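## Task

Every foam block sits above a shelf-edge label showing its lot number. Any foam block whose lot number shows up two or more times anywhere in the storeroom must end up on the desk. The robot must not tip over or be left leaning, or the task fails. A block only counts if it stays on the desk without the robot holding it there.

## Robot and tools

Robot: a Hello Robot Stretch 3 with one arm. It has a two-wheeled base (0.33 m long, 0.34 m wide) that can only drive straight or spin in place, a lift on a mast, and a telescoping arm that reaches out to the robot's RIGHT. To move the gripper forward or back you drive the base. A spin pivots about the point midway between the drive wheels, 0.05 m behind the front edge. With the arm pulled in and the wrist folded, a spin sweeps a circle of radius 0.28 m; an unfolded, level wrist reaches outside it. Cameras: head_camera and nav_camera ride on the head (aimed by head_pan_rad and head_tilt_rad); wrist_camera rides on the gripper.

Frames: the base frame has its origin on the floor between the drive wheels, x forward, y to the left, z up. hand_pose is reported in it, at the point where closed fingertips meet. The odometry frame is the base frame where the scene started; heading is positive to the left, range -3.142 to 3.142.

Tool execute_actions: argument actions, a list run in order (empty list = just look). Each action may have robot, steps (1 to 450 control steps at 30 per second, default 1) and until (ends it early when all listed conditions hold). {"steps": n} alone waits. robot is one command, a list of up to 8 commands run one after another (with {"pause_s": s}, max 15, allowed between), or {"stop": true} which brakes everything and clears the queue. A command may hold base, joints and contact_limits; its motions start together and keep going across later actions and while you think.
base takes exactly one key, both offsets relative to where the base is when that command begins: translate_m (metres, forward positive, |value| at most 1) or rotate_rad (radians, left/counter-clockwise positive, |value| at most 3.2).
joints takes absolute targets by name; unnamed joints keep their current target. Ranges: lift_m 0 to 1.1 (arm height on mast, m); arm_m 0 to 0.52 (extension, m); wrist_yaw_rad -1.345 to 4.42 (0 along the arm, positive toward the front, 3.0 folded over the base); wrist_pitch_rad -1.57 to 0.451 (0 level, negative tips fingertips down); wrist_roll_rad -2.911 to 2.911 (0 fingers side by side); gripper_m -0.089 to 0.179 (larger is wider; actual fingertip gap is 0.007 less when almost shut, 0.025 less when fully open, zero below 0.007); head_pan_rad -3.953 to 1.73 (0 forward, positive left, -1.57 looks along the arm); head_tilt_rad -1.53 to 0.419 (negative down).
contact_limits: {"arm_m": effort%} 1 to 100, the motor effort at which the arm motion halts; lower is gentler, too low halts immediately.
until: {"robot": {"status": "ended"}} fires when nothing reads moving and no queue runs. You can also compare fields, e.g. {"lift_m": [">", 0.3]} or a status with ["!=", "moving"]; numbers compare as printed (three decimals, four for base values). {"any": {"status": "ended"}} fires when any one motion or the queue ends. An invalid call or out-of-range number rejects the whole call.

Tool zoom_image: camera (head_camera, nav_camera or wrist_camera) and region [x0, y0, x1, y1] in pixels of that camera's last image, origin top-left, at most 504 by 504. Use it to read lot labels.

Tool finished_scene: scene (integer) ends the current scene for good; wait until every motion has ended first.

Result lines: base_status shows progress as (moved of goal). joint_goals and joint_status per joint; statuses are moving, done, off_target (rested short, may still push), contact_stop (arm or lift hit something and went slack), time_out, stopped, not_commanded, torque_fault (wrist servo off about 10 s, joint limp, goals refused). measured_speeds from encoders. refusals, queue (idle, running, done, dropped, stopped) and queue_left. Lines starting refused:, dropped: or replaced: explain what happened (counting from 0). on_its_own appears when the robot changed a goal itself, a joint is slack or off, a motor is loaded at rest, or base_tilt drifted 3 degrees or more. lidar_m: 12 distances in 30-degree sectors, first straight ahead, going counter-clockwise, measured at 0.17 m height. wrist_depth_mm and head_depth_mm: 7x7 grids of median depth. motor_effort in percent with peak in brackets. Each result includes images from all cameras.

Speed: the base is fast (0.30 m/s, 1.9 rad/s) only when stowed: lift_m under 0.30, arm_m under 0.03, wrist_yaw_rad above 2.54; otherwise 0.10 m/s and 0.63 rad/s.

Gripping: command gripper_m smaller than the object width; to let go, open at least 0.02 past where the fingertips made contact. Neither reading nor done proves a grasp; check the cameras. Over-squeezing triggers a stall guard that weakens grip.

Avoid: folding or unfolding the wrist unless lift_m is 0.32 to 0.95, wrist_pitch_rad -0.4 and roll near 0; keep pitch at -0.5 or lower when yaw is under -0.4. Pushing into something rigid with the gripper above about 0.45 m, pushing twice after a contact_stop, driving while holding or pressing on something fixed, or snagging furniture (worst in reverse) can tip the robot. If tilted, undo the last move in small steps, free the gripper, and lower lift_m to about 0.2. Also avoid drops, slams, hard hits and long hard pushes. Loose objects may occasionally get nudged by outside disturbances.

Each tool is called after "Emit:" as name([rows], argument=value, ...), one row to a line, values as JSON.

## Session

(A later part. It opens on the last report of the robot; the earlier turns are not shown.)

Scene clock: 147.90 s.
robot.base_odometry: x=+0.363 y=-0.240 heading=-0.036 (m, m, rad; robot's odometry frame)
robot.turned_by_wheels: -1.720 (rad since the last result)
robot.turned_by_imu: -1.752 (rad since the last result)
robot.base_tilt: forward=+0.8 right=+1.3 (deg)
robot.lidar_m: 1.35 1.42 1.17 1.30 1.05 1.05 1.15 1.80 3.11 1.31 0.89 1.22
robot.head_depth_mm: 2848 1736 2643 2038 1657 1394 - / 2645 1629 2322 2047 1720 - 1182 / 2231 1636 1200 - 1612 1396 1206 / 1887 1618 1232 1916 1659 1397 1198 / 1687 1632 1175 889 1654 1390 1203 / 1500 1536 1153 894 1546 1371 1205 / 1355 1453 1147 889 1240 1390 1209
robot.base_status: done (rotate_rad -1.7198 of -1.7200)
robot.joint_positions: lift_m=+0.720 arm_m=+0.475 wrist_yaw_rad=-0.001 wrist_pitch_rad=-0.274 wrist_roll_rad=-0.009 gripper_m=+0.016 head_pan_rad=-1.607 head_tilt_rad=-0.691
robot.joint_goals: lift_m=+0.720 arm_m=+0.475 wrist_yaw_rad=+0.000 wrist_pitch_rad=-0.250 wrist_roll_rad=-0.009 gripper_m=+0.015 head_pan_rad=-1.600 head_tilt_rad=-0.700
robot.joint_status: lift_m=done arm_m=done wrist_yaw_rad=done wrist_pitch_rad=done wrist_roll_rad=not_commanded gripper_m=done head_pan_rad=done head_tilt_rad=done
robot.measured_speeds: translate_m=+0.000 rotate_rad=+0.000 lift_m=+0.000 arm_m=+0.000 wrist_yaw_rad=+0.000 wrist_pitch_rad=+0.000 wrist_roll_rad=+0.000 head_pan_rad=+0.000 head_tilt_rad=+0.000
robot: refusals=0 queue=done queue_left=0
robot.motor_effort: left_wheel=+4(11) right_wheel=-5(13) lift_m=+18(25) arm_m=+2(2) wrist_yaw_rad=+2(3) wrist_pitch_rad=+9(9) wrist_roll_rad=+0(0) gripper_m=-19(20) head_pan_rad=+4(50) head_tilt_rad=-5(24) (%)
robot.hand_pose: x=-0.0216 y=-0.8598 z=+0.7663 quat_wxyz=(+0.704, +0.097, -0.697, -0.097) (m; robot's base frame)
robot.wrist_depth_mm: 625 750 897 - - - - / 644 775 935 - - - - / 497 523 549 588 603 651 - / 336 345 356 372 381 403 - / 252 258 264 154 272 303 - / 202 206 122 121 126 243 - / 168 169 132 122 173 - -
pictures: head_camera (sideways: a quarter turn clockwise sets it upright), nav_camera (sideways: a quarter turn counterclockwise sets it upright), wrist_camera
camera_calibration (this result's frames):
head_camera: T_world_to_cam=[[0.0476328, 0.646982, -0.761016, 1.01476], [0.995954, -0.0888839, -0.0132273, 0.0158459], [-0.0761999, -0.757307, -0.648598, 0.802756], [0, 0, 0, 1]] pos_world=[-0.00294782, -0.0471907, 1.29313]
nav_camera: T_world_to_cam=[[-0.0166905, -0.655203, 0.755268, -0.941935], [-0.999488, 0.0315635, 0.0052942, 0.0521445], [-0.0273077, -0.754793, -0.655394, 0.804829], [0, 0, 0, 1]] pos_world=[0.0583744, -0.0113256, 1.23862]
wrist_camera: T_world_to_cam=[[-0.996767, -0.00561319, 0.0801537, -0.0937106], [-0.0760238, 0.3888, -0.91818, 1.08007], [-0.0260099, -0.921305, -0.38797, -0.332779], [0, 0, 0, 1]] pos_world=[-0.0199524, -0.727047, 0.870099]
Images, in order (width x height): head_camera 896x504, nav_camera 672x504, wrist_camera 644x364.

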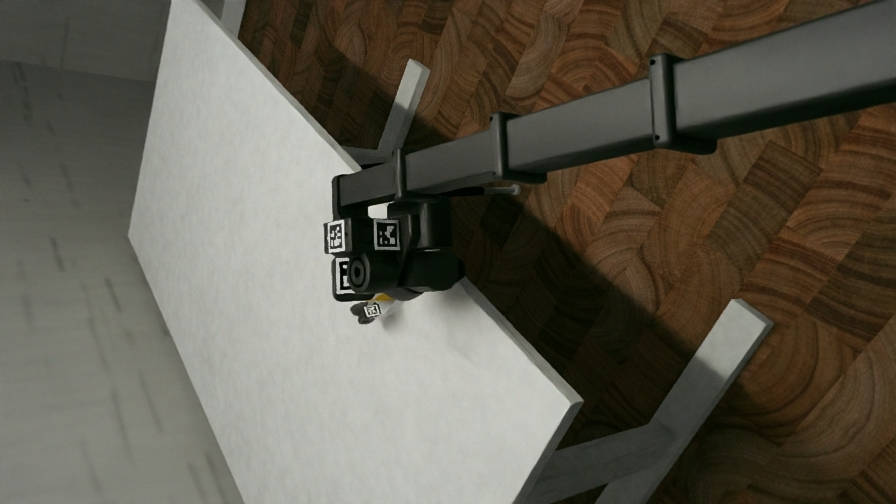

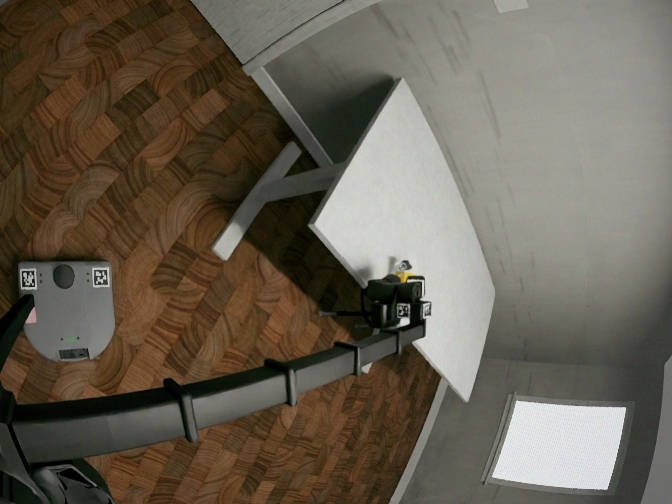

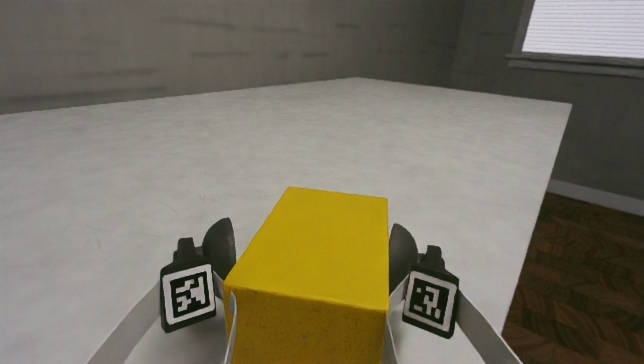

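Emit:
execute_actions([
  {"robot":[{"joints":{"arm_m":0.515,"wrist_yaw_rad":0.25}},{"joints":{"lift_m":0.704}},{"joints":{"gripper_m":0.15}}],"steps":300,"until":{"robot":{"status":"ended"}}},
])

Scene clock: 156.43 s.
robot.base_odometry: x=+0.363 y=-0.240 heading=-0.036 (m, m, rad; robot's odometry frame)
robot.turned_by_wheels: +0.000 (rad since the last result)
robot.turned_by_imu: -0.001 (rad since the last result)
robot.base_tilt: forward=+0.9 right=+1.3 (deg)
robot.lidar_m: 1.36 1.42 1.17 1.30 1.06 1.05 1.15 1.79 3.11 1.31 0.89 1.23
robot.head_depth_mm: 2857 1725 2597 2044 1672 1403 1228 / 2628 1622 2332 2030 1708 - 1187 / 2205 1634 1201 1897 1608 1397 1205 / 1890 1624 1253 1904 1653 1390 1203 / 1684 1644 1198 888 1648 1405 1207 / 1508 1557 1152 893 1525 1368 1206 / 1359 1453 1156 891 1226 1392 1206
robot.base_status: done (rotate_rad -1.7198 of -1.7200)
robot.joint_positions: lift_m=+0.704 arm_m=+0.515 wrist_yaw_rad=+0.248 wrist_pitch_rad=-0.274 wrist_roll_rad=-0.009 gripper_m=+0.150 head_pan_rad=-1.607 head_tilt_rad=-0.691
robot.joint_goals: lift_m=+0.704 arm_m=+0.515 wrist_yaw_rad=+0.250 wrist_pitch_rad=-0.250 wrist_roll_rad=-0.009 gripper_m=+0.150 head_pan_rad=-1.600 head_tilt_rad=-0.700
robot.joint_status: lift_m=done arm_m=done wrist_yaw_rad=done wrist_pitch_rad=done wrist_roll_rad=not_commanded gripper_m=done head_pan_rad=done head_tilt_rad=done
robot.measured_speeds: translate_m=+0.000 rotate_rad=+0.000 lift_m=+0.000 arm_m=+0.000 wrist_yaw_rad=+0.000 wrist_pitch_rad=+0.000 wrist_roll_rad=+0.000 head_pan_rad=+0.000 head_tilt_rad=+0.000
robot: refusals=0 queue=done queue_left=0
robot.motor_effort: left_wheel=+4(4) right_wheel=-6(6) lift_m=+19(18) arm_m=+2(4) wrist_yaw_rad=+2(6) wrist_pitch_rad=+9(9) wrist_roll_rad=+0(0) gripper_m=+0(82) head_pan_rad=+4(4) head_tilt_rad=-5(6) (%)
robot.hand_pose: x=+0.0374 y=-0.8925 z=+0.7503 quat_wxyz=(+0.710, +0.183, -0.680, -0.009) (m; robot's base frame)
robot.wrist_depth_mm: 569 651 757 908 - - - / 590 684 774 917 - - - / 445 463 489 515 550 580 610 / 298 307 318 328 340 353 366 / 224 239 232 155 235 256 261 / 186 183 133 123 187 - 203 / - 151 143 123 154 156 168
pictures: head_camera (sideways: a quarter turn clockwise sets it upright), nav_camera (sideways: a quarter turn counterclockwise sets it upright), wrist_camera
camera_calibration (this result's frames):
head_camera: T_world_to_cam=[[0.0476328, 0.646982, -0.761016, 1.01476], [0.995954, -0.0888839, -0.0132273, 0.015846], [-0.0761999, -0.757307, -0.648598, 0.802757], [0, 0, 0, 1]] pos_world=[-0.00294782, -0.0471907, 1.29313]
nav_camera: T_world_to_cam=[[-0.0166905, -0.655204, 0.755268, -0.941934], [-0.999488, 0.0315635, 0.0052942, 0.0521445], [-0.0273077, -0.754793, -0.655395, 0.804829], [0, 0, 0, 1]] pos_world=[0.0583744, -0.0113256, 1.23862]
wrist_camera: T_world_to_cam=[[-0.964857, -0.250252, 0.0801542, -0.253347], [-0.169187, 0.35822, -0.91818, 1.05874], [0.201063, -0.899474, -0.38797, -0.356545], [0, 0, 0, 1]] pos_world=[0.00636946, -0.763365, 0.854092]
Images, in order (width x height): head_camera 896x504, nav_camera 672x504, wrist_camera 644x364.

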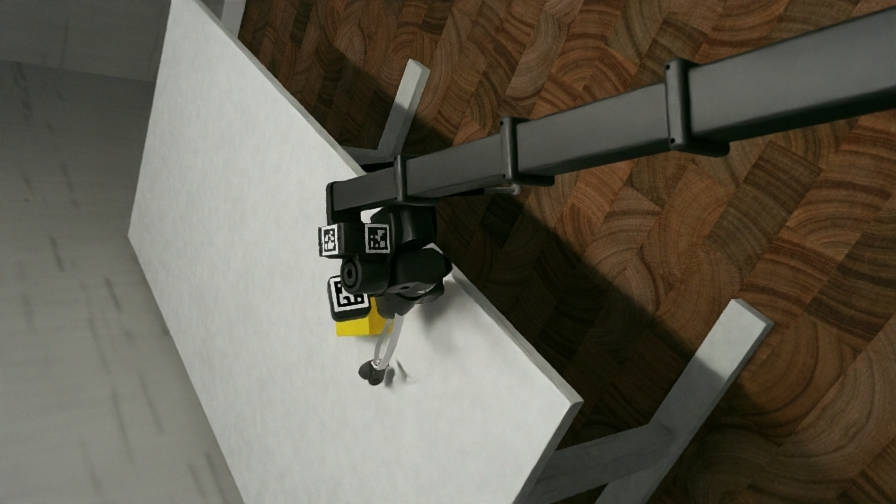

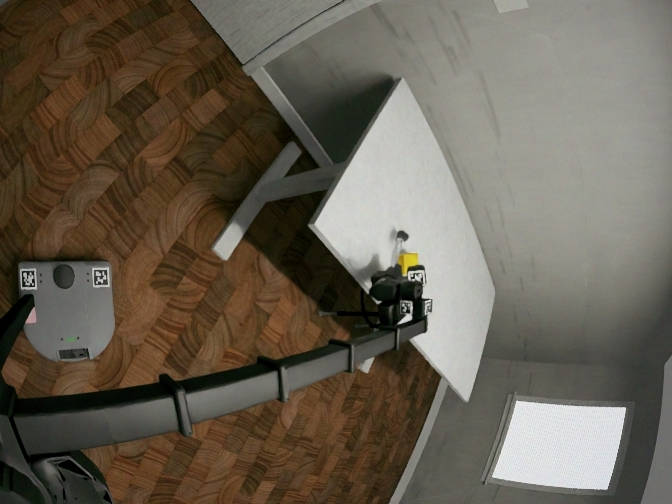

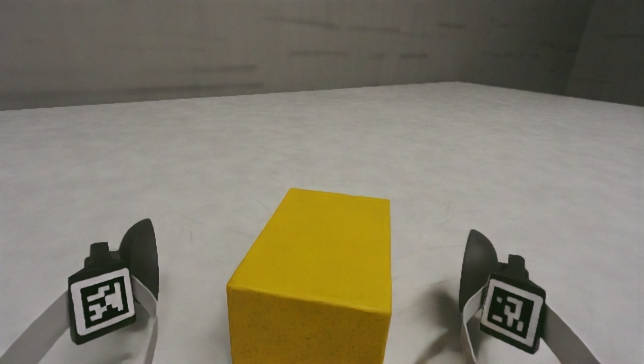

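Emit:
execute_actions([
  {"robot":{"joints":{"lift_m":1.0,"head_pan_rad":0.15,"head_tilt_rad":-0.3}},"steps":100,"until":{"robot":{"lift_m":[">",0.765]}}},
  {"robot":{"base":{"rotate_rad":0.5},"joints":{"arm_m":0.05,"wrist_yaw_rad":0.0,"gripper_m":0.175}},"steps":100,"until":{"robot":{"base_status":["!=","moving"]}}},
  {"robot":{"base":{"translate_m":0.35}},"steps":200,"until":{"robot":{"status":"ended"}}},
])

Scene clock: 173.43 s.
robot.base_odometry: x=+0.676 y=-0.083 heading=+0.464 (m, m, rad; robot's odometry frame)
robot.turned_by_wheels: +0.500 (rad since the last result)
robot.turned_by_imu: +0.507 (rad since the last result)
robot.base_tilt: forward=+0.9 right=+1.3 (deg)
robot.lidar_m: 1.11 0.86 1.40 1.19 1.18 1.29 1.97 2.12 1.00 1.11 1.10 1.08
robot.head_depth_mm: 1025 1082 1134 1098 1212 1202 1318 / 1202 1276 1342 1096 1429 1195 1448 / 1175 1259 1340 1101 1489 1158 1472 / 1148 1229 1296 1016 1445 1143 1417 / 1110 1189 1257 1024 1422 1167 1380 / 1093 1167 1231 1029 1378 1159 1386 / 1058 1123 1182 1038 1342 1169 1148
robot.base_status: done (translate_m +0.3500 of +0.3500)
robot.joint_positions: lift_m=+1.000 arm_m=+0.050 wrist_yaw_rad=+0.002 wrist_pitch_rad=-0.274 wrist_roll_rad=-0.009 gripper_m=+0.175 head_pan_rad=+0.143 head_tilt_rad=-0.310
robot.joint_goals: lift_m=+1.000 arm_m=+0.050 wrist_yaw_rad=+0.000 wrist_pitch_rad=-0.250 wrist_roll_rad=-0.009 gripper_m=+0.175 head_pan_rad=+0.150 head_tilt_rad=-0.300
robot.joint_status: lift_m=done arm_m=done wrist_yaw_rad=done wrist_pitch_rad=done wrist_roll_rad=not_commanded gripper_m=done head_pan_rad=done head_tilt_rad=done
robot.measured_speeds: translate_m=+0.000 rotate_rad=+0.000 lift_m=+0.000 arm_m=+0.000 wrist_yaw_rad=+0.000 wrist_pitch_rad=+0.000 wrist_roll_rad=+0.000 head_pan_rad=+0.000 head_tilt_rad=+0.000
robot: refusals=0 queue=done queue_left=0
robot.motor_effort: left_wheel=-5(10) right_wheel=+5(14) lift_m=+27(25) arm_m=-3(4) wrist_yaw_rad=-1(2) wrist_pitch_rad=+9(9) wrist_roll_rad=+0(0) gripper_m=+1(83) head_pan_rad=+5(51) head_tilt_rad=+5(30) (%)
robot.hand_pose: x=-0.0211 y=-0.4354 z=+1.0459 quat_wxyz=(+0.704, +0.098, -0.697, -0.096) (m; robot's base frame)
robot.wrist_depth_mm: 636 681 757 851 967 - - / 664 735 792 902 - - - / 691 772 847 967 - - - / 739 794 898 - - - - / 769 869 940 - 947 868 879 / - 935 - - - 729 684 / 906 997 - - - - 579
pictures: head_camera (sideways: a quarter turn clockwise sets it upright), nav_camera (sideways: a quarter turn counterclockwise sets it upright), wrist_camera
camera_calibration (this result's frames):
head_camera: T_world_to_cam=[[-0.318254, -0.0213128, -0.947766, 1.26055], [-0.0888252, 0.99602, 0.00742904, -0.00442767], [0.943835, 0.0865498, -0.31888, 0.367521], [0, 0, 0, 1]] pos_world=[0.0539024, -0.000532974, 1.31193]
nav_camera: T_world_to_cam=[[0.322447, 0.053457, 0.945077, -1.19154], [0.144692, -0.989455, 0.00660027, 0.0434616], [0.935464, 0.134617, -0.326781, 0.371385], [0, 0, 0, 1]] pos_world=[0.0305031, 0.0567048, 1.24717]
wrist_camera: T_world_to_cam=[[-0.996753, -0.00763721, 0.0801561, -0.114133], [-0.0768226, 0.388367, -0.918297, 1.17176], [-0.0241167, -0.921473, -0.387692, 0.166422], [0, 0, 0, 1]] pos_world=[-0.0197318, -0.30259, 1.14969]
Images, in order (width x height): head_camera 896x504, nav_camera 672x504, wrist_camera 644x364.

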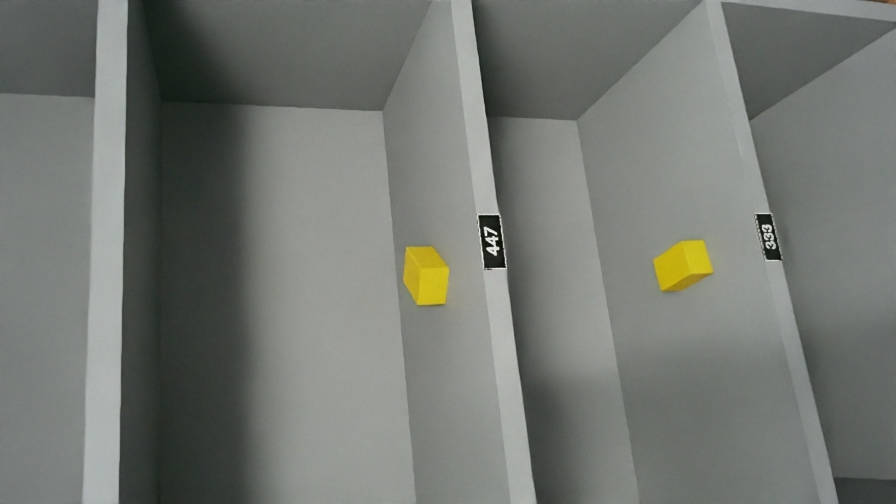

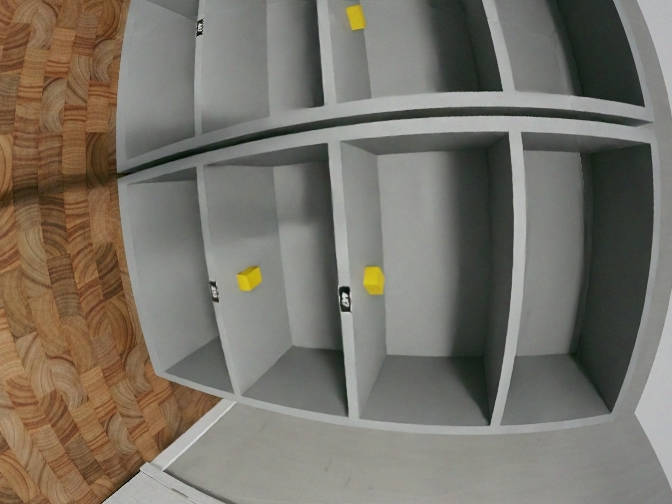

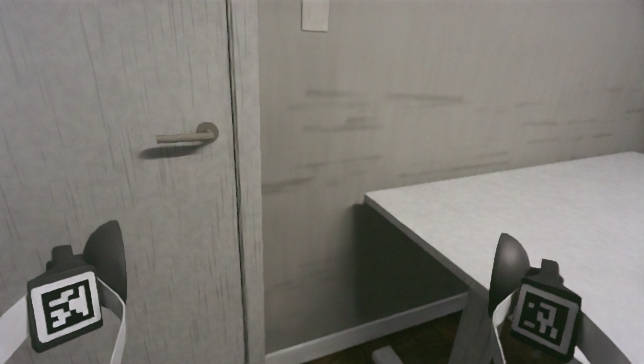

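Emit:
zoom_image(camera="head_camera", region=[380, 200, 520, 320])

Region (380, 200, 520, 320) of head_camera's 896x504 image, scaled by 3.600, with more detail than that image has; it fills the top 432 rows of this view, and the rest is white.

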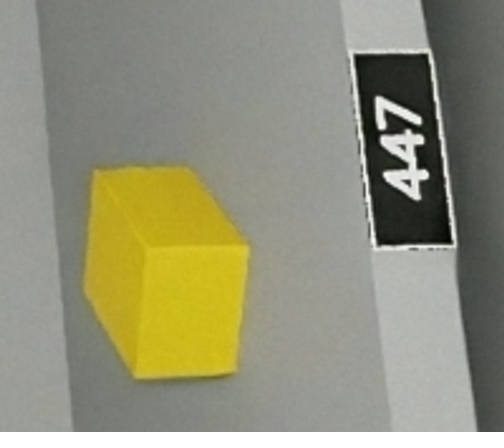

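Emit:
execute_actions([
  {"robot":[{"base":{"rotate_rad":0.785},"joints":{"lift_m":1.04,"wrist_yaw_rad":-0.35,"head_pan_rad":-1.7,"head_tilt_rad":-0.45}},{"base":{"translate_m":0.248}},{"base":{"rotate_rad":0.90},"joints":{"arm_m":0.2}},{"joints":{"arm_m":0.36}}],"steps":450,"until":{"robot":{"status":"ended"}}},
])

Scene clock: 205.00 s.
robot.base_odometry: x=+0.755 y=+0.152 heading=+2.148 (m, m, rad; robot's odometry frame)
robot.turned_by_wheels: +1.685 (rad since the last result)
robot.turned_by_imu: +1.713 (rad since the last result)
robot.base_tilt: forward=+0.8 right=+1.3 (deg)
robot.lidar_m: 1.08 1.08 1.25 2.17 2.14 1.24 1.20 1.20 0.98 1.07 0.62 1.19
robot.head_depth_mm: 979 1027 - 1181 1177 1239 1296 / 1068 1140 - 1307 1259 1091 1303 / 1028 1094 1068 850 1258 1017 1290 / 981 1037 - 800 1275 989 1270 / 947 1006 - 714 1245 998 1233 / 906 974 1025 714 1208 1000 883 / 870 930 989 720 1165 999 857
robot.base_status: done (rotate_rad +0.8998 of +0.9000)
robot.joint_positions: lift_m=+1.040 arm_m=+0.360 wrist_yaw_rad=-0.348 wrist_pitch_rad=-0.274 wrist_roll_rad=-0.009 gripper_m=+0.175 head_pan_rad=-1.693 head_tilt_rad=-0.445
robot.joint_goals: lift_m=+1.040 arm_m=+0.360 wrist_yaw_rad=-0.350 wrist_pitch_rad=-0.250 wrist_roll_rad=-0.009 gripper_m=+0.175 head_pan_rad=-1.700 head_tilt_rad=-0.450
robot.joint_status: lift_m=done arm_m=done wrist_yaw_rad=done wrist_pitch_rad=done wrist_roll_rad=not_commanded gripper_m=done head_pan_rad=done head_tilt_rad=done
robot.measured_speeds: translate_m=+0.000 rotate_rad=+0.000 lift_m=+0.000 arm_m=+0.000 wrist_yaw_rad=+0.000 wrist_pitch_rad=+0.000 wrist_roll_rad=+0.000 head_pan_rad=+0.000 head_tilt_rad=+0.000
robot: refusals=0 queue=done queue_left=0
robot.motor_effort: left_wheel=-4(9) right_wheel=+5(12) lift_m=+25(26) arm_m=+2(3) wrist_yaw_rad=-1(4) wrist_pitch_rad=+9(9) wrist_roll_rad=+0(0) gripper_m=+0(0) head_pan_rad=-3(50) head_tilt_rad=-4(18) (%)
robot.hand_pose: x=-0.1035 y=-0.7304 z=+1.0860 quat_wxyz=(+0.677, -0.025, -0.703, -0.217) (m; robot's base frame)
robot.wrist_depth_mm: 371 414 477 570 641 515 428 / 386 435 502 610 667 532 436 / 405 459 536 647 674 540 444 / 416 452 486 500 515 525 463 / 341 351 336 331 374 391 398 / - 278 278 277 293 305 469 / 214 229 234 238 242 244 856
pictures: head_camera (sideways: a quarter turn clockwise sets it upright), nav_camera (sideways: a quarter turn counterclockwise sets it upright), wrist_camera
camera_calibration (this result's frames):
head_camera: T_world_to_cam=[[0.078113, 0.436453, -0.89633, 1.19101], [0.984392, -0.175989, 0.0000923152, -0.00142206], [-0.157704, -0.882347, -0.443388, 0.536269], [0, 0, 0, 1]] pos_world=[-0.00706137, -0.0468932, 1.30531]
nav_camera: T_world_to_cam=[[-0.0481395, -0.448491, 0.89249, -1.12066], [-0.992876, 0.11899, 0.00624007, 0.0508709], [-0.108996, -0.885831, -0.451024, 0.539438], [0, 0, 0, 1]] pos_world=[0.055357, -0.0308065, 1.24316]
wrist_camera: T_world_to_cam=[[-0.939017, 0.334399, 0.0801573, 0.0541399], [0.0608698, 0.39106, -0.91835, 1.33303], [-0.338442, -0.857467, -0.387567, -0.0777463], [0, 0, 0, 1]] pos_world=[-0.0566155, -0.606064, 1.18972]
Images, in order (width x height): head_camera 896x504, nav_camera 672x504, wrist_camera 644x364.

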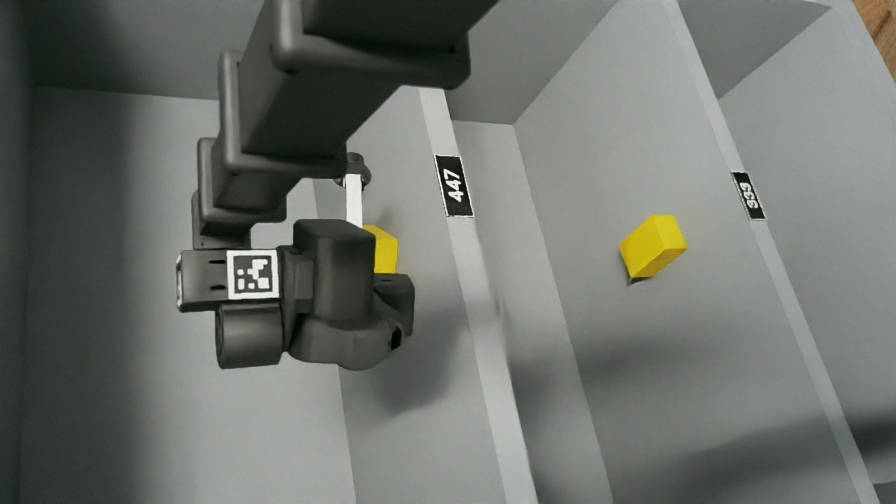

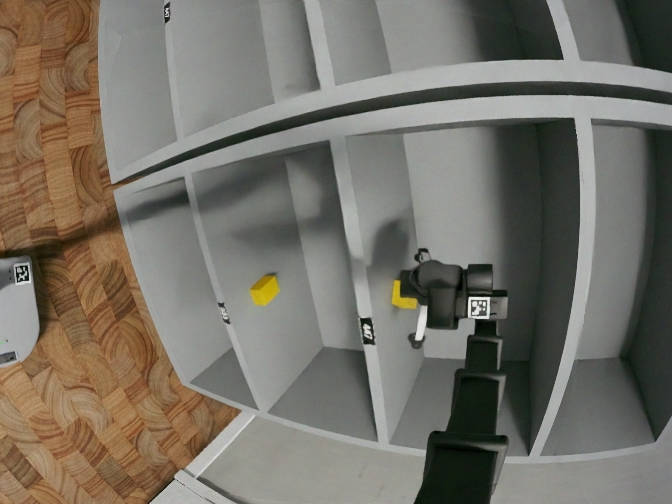

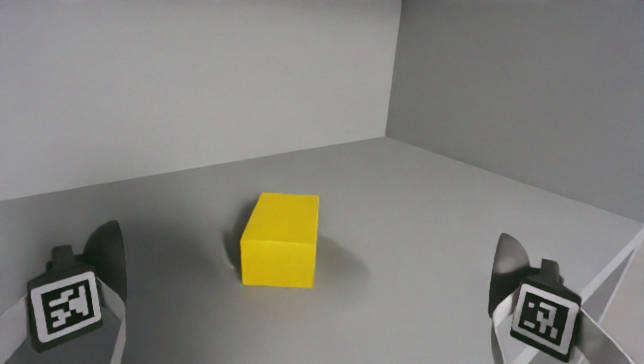

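Emit:
execute_actions([
  {"robot":[{"base":{"translate_m":-0.02},"joints":{"arm_m":0.485,"wrist_yaw_rad":-0.36}},{"joints":{"lift_m":0.974}}],"steps":300,"until":{"robot":{"status":"ended"}}},
])

Scene clock: 220.70 s.
robot.base_odometry: x=+0.766 y=+0.135 heading=+2.148 (m, m, rad; robot's odometry frame)
robot.turned_by_wheels: +0.000 (rad since the last result)
robot.turned_by_imu: -0.001 (rad since the last result)
robot.base_tilt: forward=+0.8 right=+1.3 (deg)
robot.lidar_m: 1.10 1.10 1.27 2.20 2.42 1.22 1.18 1.18 0.97 1.07 0.62 1.21
robot.head_depth_mm: 954 1006 1024 849 - 1293 1292 / 1067 1140 1156 - 1179 1092 1294 / 1030 1116 1194 1361 1265 1019 1297 / 986 1063 - 795 1265 992 1301 / 946 1014 - 713 1263 996 1238 / 910 979 1035 719 1213 998 878 / 878 940 995 718 1174 995 862
robot.base_status: done (translate_m -0.0200 of -0.0200)
robot.joint_positions: lift_m=+0.974 arm_m=+0.485 wrist_yaw_rad=-0.358 wrist_pitch_rad=-0.274 wrist_roll_rad=-0.009 gripper_m=+0.175 head_pan_rad=-1.693 head_tilt_rad=-0.445
robot.joint_goals: lift_m=+0.974 arm_m=+0.485 wrist_yaw_rad=-0.360 wrist_pitch_rad=-0.250 wrist_roll_rad=-0.009 gripper_m=+0.175 head_pan_rad=-1.700 head_tilt_rad=-0.450
robot.joint_status: lift_m=done arm_m=done wrist_yaw_rad=done wrist_pitch_rad=done wrist_roll_rad=not_commanded gripper_m=done head_pan_rad=done head_tilt_rad=done
robot.measured_speeds: translate_m=+0.000 rotate_rad=+0.000 lift_m=+0.000 arm_m=+0.000 wrist_yaw_rad=+0.000 wrist_pitch_rad=+0.000 wrist_roll_rad=+0.000 head_pan_rad=+0.000 head_tilt_rad=+0.000
robot: refusals=0 queue=done queue_left=0
robot.motor_effort: left_wheel=-4(9) right_wheel=+6(7) lift_m=+18(26) arm_m=+2(2) wrist_yaw_rad=-2(0) wrist_pitch_rad=+9(9) wrist_roll_rad=+0(0) gripper_m=+0(1) head_pan_rad=-3(3) head_tilt_rad=-3(4) (%)
robot.hand_pose: x=-0.1056 y=-0.8546 z=+1.0204 quat_wxyz=(+0.676, -0.028, -0.703, -0.220) (m; robot's base frame)
robot.wrist_depth_mm: 288 320 369 444 532 464 384 / 301 336 392 469 557 473 396 / 312 355 410 469 548 479 403 / 298 304 317 327 337 352 366 / 224 230 220 155 248 256 260 / - 182 132 128 192 201 203 / - 150 141 136 158 157 171
pictures: head_camera (sideways: a quarter turn clockwise sets it upright), nav_camera (sideways: a quarter turn counterclockwise sets it upright), wrist_camera
camera_calibration (this result's frames):
head_camera: T_world_to_cam=[[0.0781131, 0.436454, -0.89633, 1.19101], [0.984392, -0.175989, 0.0000922957, -0.00142203], [-0.157704, -0.882347, -0.443388, 0.53627], [0, 0, 0, 1]] pos_world=[-0.00706137, -0.0468932, 1.30531]
nav_camera: T_world_to_cam=[[-0.0481396, -0.448491, 0.89249, -1.12066], [-0.992876, 0.11899, 0.00624007, 0.0508709], [-0.108996, -0.885831, -0.451024, 0.539438], [0, 0, 0, 1]] pos_world=[0.055357, -0.0308064, 1.24316]
wrist_camera: T_world_to_cam=[[-0.935774, 0.343367, 0.0801573, 0.106912], [0.0646084, 0.39046, -0.91835, 1.32141], [-0.34663, -0.85419, -0.387567, -0.208452], [0, 0, 0, 1]] pos_world=[-0.0575841, -0.730726, 1.12416]
Images, in order (width x height): head_camera 896x504, nav_camera 672x504, wrist_camera 644x364.

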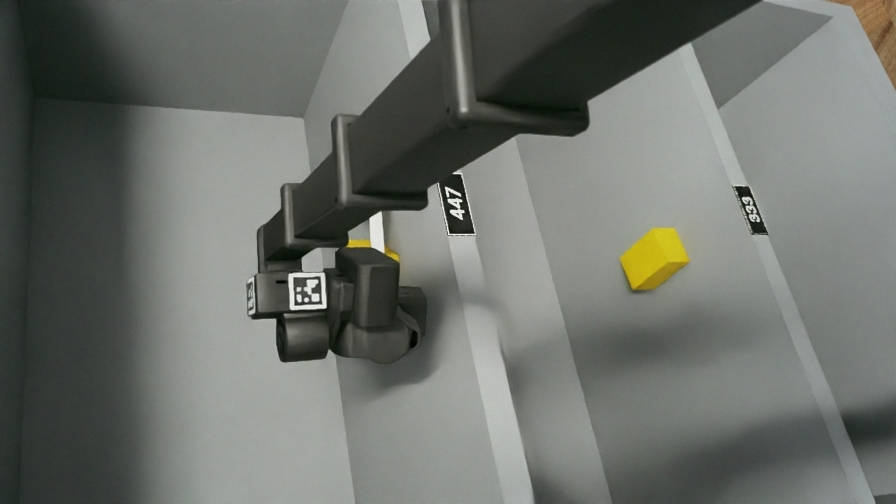

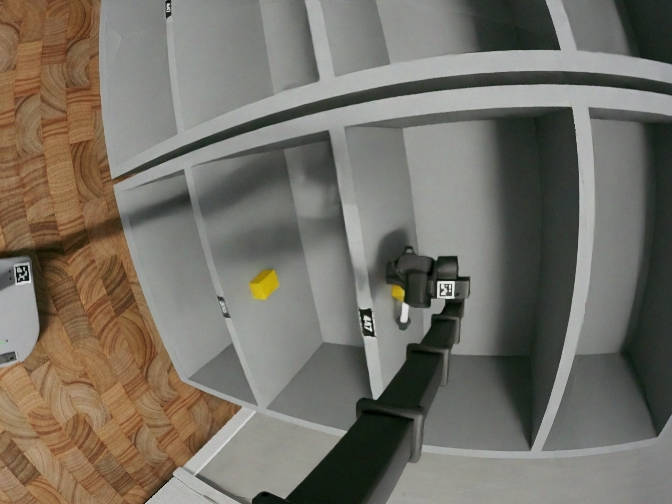

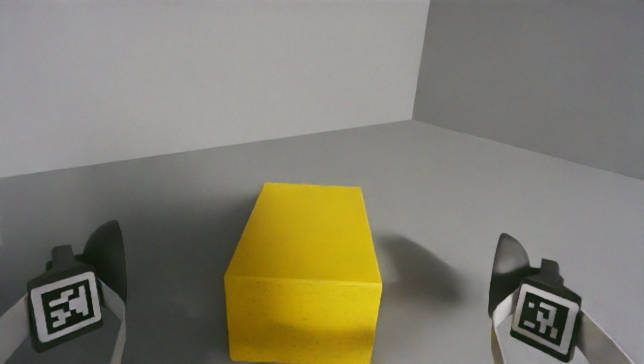

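Emit:
execute_actions([
  {"robot":[{"joints":{"gripper_m":0.012}},{"joints":{"lift_m":1.0}}],"steps":300,"until":{"robot":{"status":"ended"}}},
  {"robot":{"joints":{"arm_m":0.14}},"steps":200,"until":{"robot":{"arm_m":["<",0.165]}}},
  {"robot":{"base":{"rotate_rad":-0.71},"joints":{"head_pan_rad":-1.6,"head_tilt_rad":-0.7}},"steps":30},
  {"robot":{"joints":{"lift_m":0.79,"wrist_yaw_rad":0.0}},"steps":200,"until":{"robot":{"base_status":["!=","moving"]}}},
  {"robot":{"base":{"translate_m":-0.38},"joints":{"arm_m":0.22}},"steps":250,"until":{"robot":{"status":"ended"}}},
])

Scene clock: 251.13 s.
robot.base_odometry: x=+0.716 y=-0.241 heading=+1.439 (m, m, rad; robot's odometry frame)
robot.turned_by_wheels: -0.710 (rad since the last result)
robot.turned_by_imu: -0.724 (rad since the last result)
robot.base_tilt: forward=+0.8 right=+1.4 (deg)
robot.lidar_m: 0.99 1.35 1.31 1.40 2.02 1.74 0.84 0.98 0.97 1.03 1.08 0.98
robot.head_depth_mm: 815 903 1013 1143 1284 - - / 864 961 1069 1187 - 1367 1208 / 908 1009 1138 1247 - 1390 1216 / 952 1072 1212 1318 - 1389 1209 / 1018 1156 1333 1610 1666 1400 1208 / 1095 1243 1460 1727 1667 1395 1201 / 1162 1338 1597 1869 1658 1399 1210
robot.base_status: done (translate_m -0.3800 of -0.3800)
robot.joint_positions: lift_m=+0.790 arm_m=+0.220 wrist_yaw_rad=-0.002 wrist_pitch_rad=-0.274 wrist_roll_rad=-0.009 gripper_m=+0.013 head_pan_rad=-1.607 head_tilt_rad=-0.691
robot.joint_goals: lift_m=+0.790 arm_m=+0.220 wrist_yaw_rad=+0.000 wrist_pitch_rad=-0.250 wrist_roll_rad=-0.009 gripper_m=+0.012 head_pan_rad=-1.600 head_tilt_rad=-0.700
robot.joint_status: lift_m=done arm_m=done wrist_yaw_rad=done wrist_pitch_rad=done wrist_roll_rad=not_commanded gripper_m=done head_pan_rad=done head_tilt_rad=done
robot.measured_speeds: translate_m=+0.000 rotate_rad=+0.000 lift_m=+0.000 arm_m=+0.000 wrist_yaw_rad=+0.000 wrist_pitch_rad=+0.000 wrist_roll_rad=+0.000 head_pan_rad=+0.000 head_tilt_rad=+0.000
robot: refusals=0 queue=done queue_left=0
robot.motor_effort: left_wheel=+5(8) right_wheel=-6(12) lift_m=+18(31) arm_m=+3(4) wrist_yaw_rad=+3(4) wrist_pitch_rad=+9(9) wrist_roll_rad=+0(0) gripper_m=-18(93) head_pan_rad=+5(17) head_tilt_rad=-4(26) (%)
robot.hand_pose: x=-0.0220 y=-0.6048 z=+0.8364 quat_wxyz=(+0.704, +0.096, -0.697, -0.097) (m; robot's base frame)
robot.wrist_depth_mm: 950 957 772 619 535 475 421 / 959 - 817 657 568 489 433 / 980 - 892 695 595 506 455 / - - 962 692 617 528 467 / - - 974 155 641 566 492 / 675 - 128 129 131 587 506 / 805 - - 137 735 600 536
pictures: head_camera (sideways: a quarter turn clockwise sets it upright), nav_camera (sideways: a quarter turn counterclockwise sets it upright), wrist_camera
camera_calibration (this result's frames):
head_camera: T_world_to_cam=[[0.0476822, 0.646723, -0.761233, 1.01504], [0.995946, -0.0889785, -0.0132096, 0.015823], [-0.0762764, -0.757517, -0.648344, 0.802426], [0, 0, 0, 1]] pos_world=[-0.0029522, -0.0471928, 1.29314]
nav_camera: T_world_to_cam=[[-0.0167408, -0.654949, 0.755487, -0.94222], [-0.999485, 0.0316558, 0.00529571, 0.0521425], [-0.027384, -0.755009, -0.655142, 0.804501], [0, 0, 0, 1]] pos_world=[0.0583726, -0.0113515, 1.23862]
wrist_camera: T_world_to_cam=[[-0.996775, -0.00387187, 0.0801569, -0.0972576], [-0.0753595, 0.388529, -0.91835, 1.04525], [-0.0275875, -0.921429, -0.387567, -0.0711046], [0, 0, 0, 1]] pos_world=[-0.0201361, -0.472003, 0.940142]
Images, in order (width x height): head_camera 896x504, nav_camera 672x504, wrist_camera 644x364.

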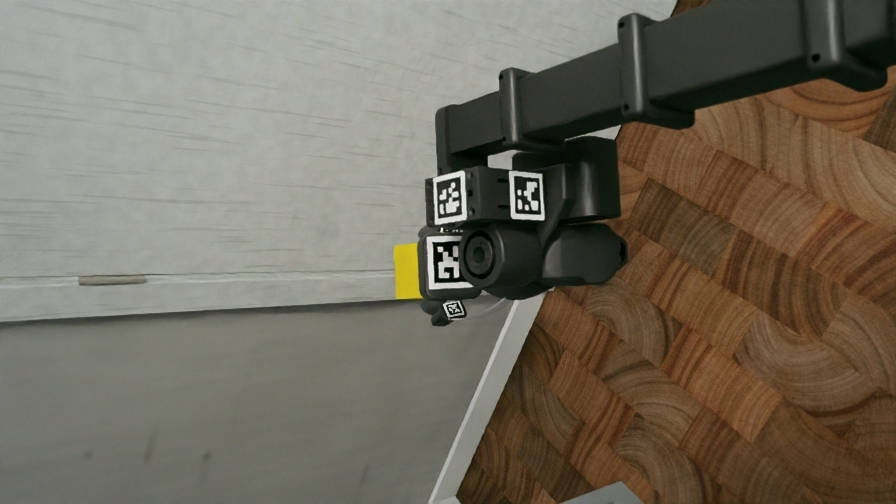

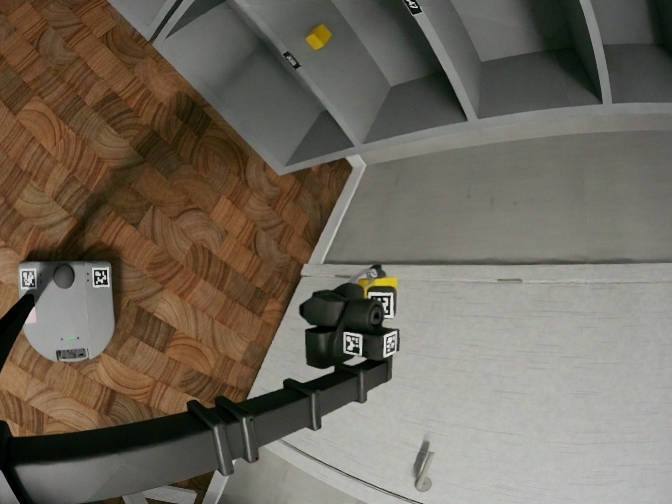

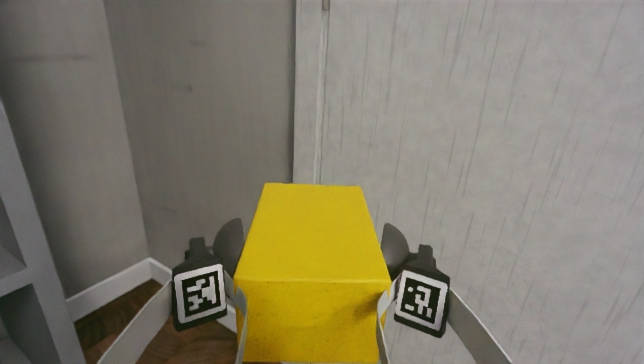

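Emit:
execute_actions([
  {"robot":{"base":{"rotate_rad":-1.57}},"steps":200,"until":{"robot":{"rotate_rad":["<",-0.6]}}},
  {"robot":{"joints":{"arm_m":0.50}},"steps":200,"until":{"robot":{"status":"ended"}}},
  {"robot":{"joints":{"lift_m":0.72}},"steps":100,"until":{"robot":{"status":"ended"}}},
])

Scene clock: 259.70 s.
robot.base_odometry: x=+0.716 y=-0.241 heading=-0.131 (m, m, rad; robot's odometry frame)
robot.turned_by_wheels: -1.570 (rad since the last result)
robot.turned_by_imu: -1.600 (rad since the last result)
robot.base_tilt: forward=+0.8 right=+1.3 (deg)
robot.lidar_m: 1.03 1.08 0.98 0.99 1.34 1.31 1.40 2.00 1.43 0.84 0.97 0.97
robot.head_depth_mm: 3007 1630 1251 2036 1655 1418 - / 2640 1629 1150 948 1700 - 1185 / 2096 1628 1209 844 1616 1351 1202 / 1764 1643 1254 863 1657 1393 1203 / 1486 1542 1148 949 1341 1397 1209 / 1307 1407 1157 985 1658 1393 1212 / 1152 1249 1148 1453 1562 1391 1211
robot.base_status: done (rotate_rad -1.5698 of -1.5700)
robot.joint_positions: lift_m=+0.720 arm_m=+0.500 wrist_yaw_rad=-0.002 wrist_pitch_rad=-0.274 wrist_roll_rad=-0.009 gripper_m=+0.013 head_pan_rad=-1.607 head_tilt_rad=-0.691
robot.joint_goals: lift_m=+0.720 arm_m=+0.500 wrist_yaw_rad=+0.000 wrist_pitch_rad=-0.250 wrist_roll_rad=-0.009 gripper_m=+0.012 head_pan_rad=-1.600 head_tilt_rad=-0.700
robot.joint_status: lift_m=done arm_m=done wrist_yaw_rad=done wrist_pitch_rad=done wrist_roll_rad=not_commanded gripper_m=done head_pan_rad=done head_tilt_rad=done
robot.measured_speeds: translate_m=+0.000 rotate_rad=+0.000 lift_m=+0.000 arm_m=+0.000 wrist_yaw_rad=+0.000 wrist_pitch_rad=+0.000 wrist_roll_rad=+0.000 head_pan_rad=+0.000 head_tilt_rad=+0.000
robot: refusals=0 queue=done queue_left=0
robot.motor_effort: left_wheel=+4(9) right_wheel=-5(13) lift_m=+19(17) arm_m=+2(1) wrist_yaw_rad=+0(4) wrist_pitch_rad=+9(9) wrist_roll_rad=+0(0) gripper_m=-18(18) head_pan_rad=+3(4) head_tilt_rad=-5(6) (%)
robot.hand_pose: x=-0.0219 y=-0.8848 z=+0.7664 quat_wxyz=(+0.704, +0.097, -0.697, -0.097) (m; robot's base frame)
robot.wrist_depth_mm: 464 565 714 - - - - / 481 591 772 - - - - / 476 524 553 590 616 654 697 / 333 345 357 371 381 401 414 / 252 257 260 156 285 283 224 / 201 205 128 129 131 223 209 / 168 170 162 137 173 184 187
pictures: head_camera (sideways: a quarter turn clockwise sets it upright), nav_camera (sideways: a quarter turn counterclockwise sets it upright), wrist_camera
camera_calibration (this result's frames):
head_camera: T_world_to_cam=[[0.0476554, 0.646927, -0.761062, 1.01482], [0.995951, -0.0889226, -0.0132236, 0.0158412], [-0.0762303, -0.75735, -0.648545, 0.802687], [0, 0, 0, 1]] pos_world=[-0.00294963, -0.047191, 1.29313]
nav_camera: T_world_to_cam=[[-0.0167135, -0.65515, 0.755314, -0.941994], [-0.999487, 0.0316018, 0.00529451, 0.0521441], [-0.027338, -0.754838, -0.655342, 0.80476], [0, 0, 0, 1]] pos_world=[0.0583738, -0.011332, 1.23862]
wrist_camera: T_world_to_cam=[[-0.996772, -0.00457178, 0.0801554, -0.0931809], [-0.0756309, 0.388475, -0.91835, 1.08972], [-0.0269399, -0.921448, -0.387567, -0.356236], [0, 0, 0, 1]] pos_world=[-0.0200608, -0.752008, 0.870146]
Images, in order (width x height): head_camera 896x504, nav_camera 672x504, wrist_camera 644x364.

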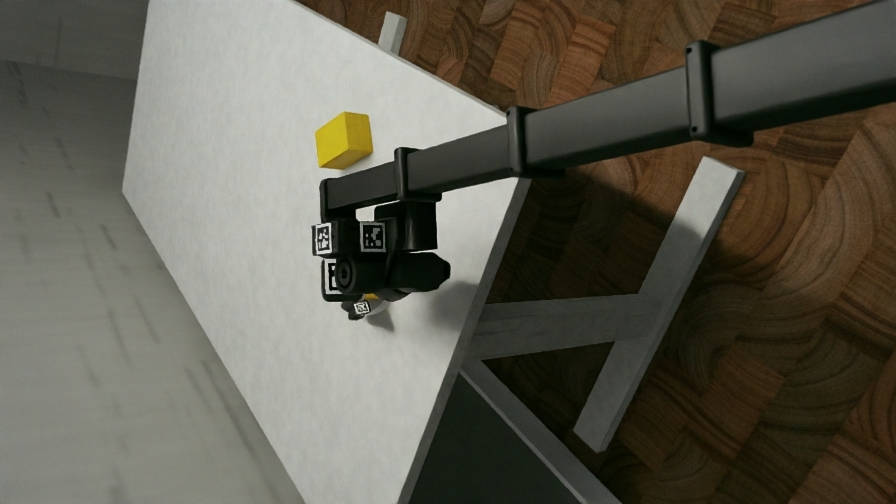

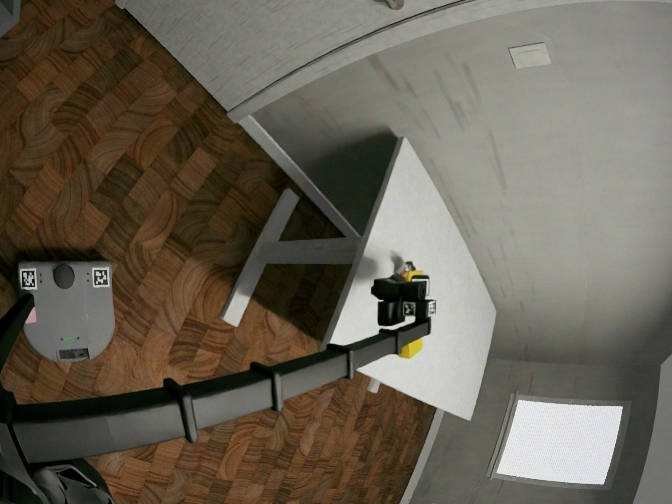

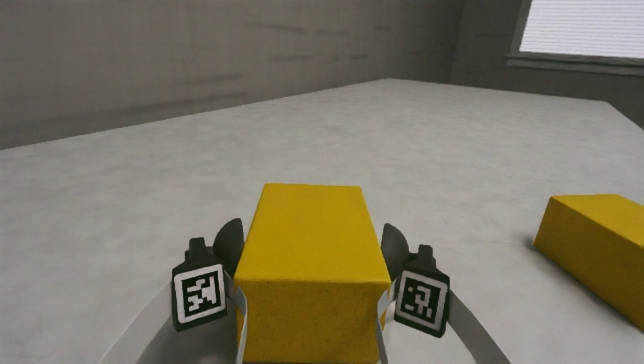

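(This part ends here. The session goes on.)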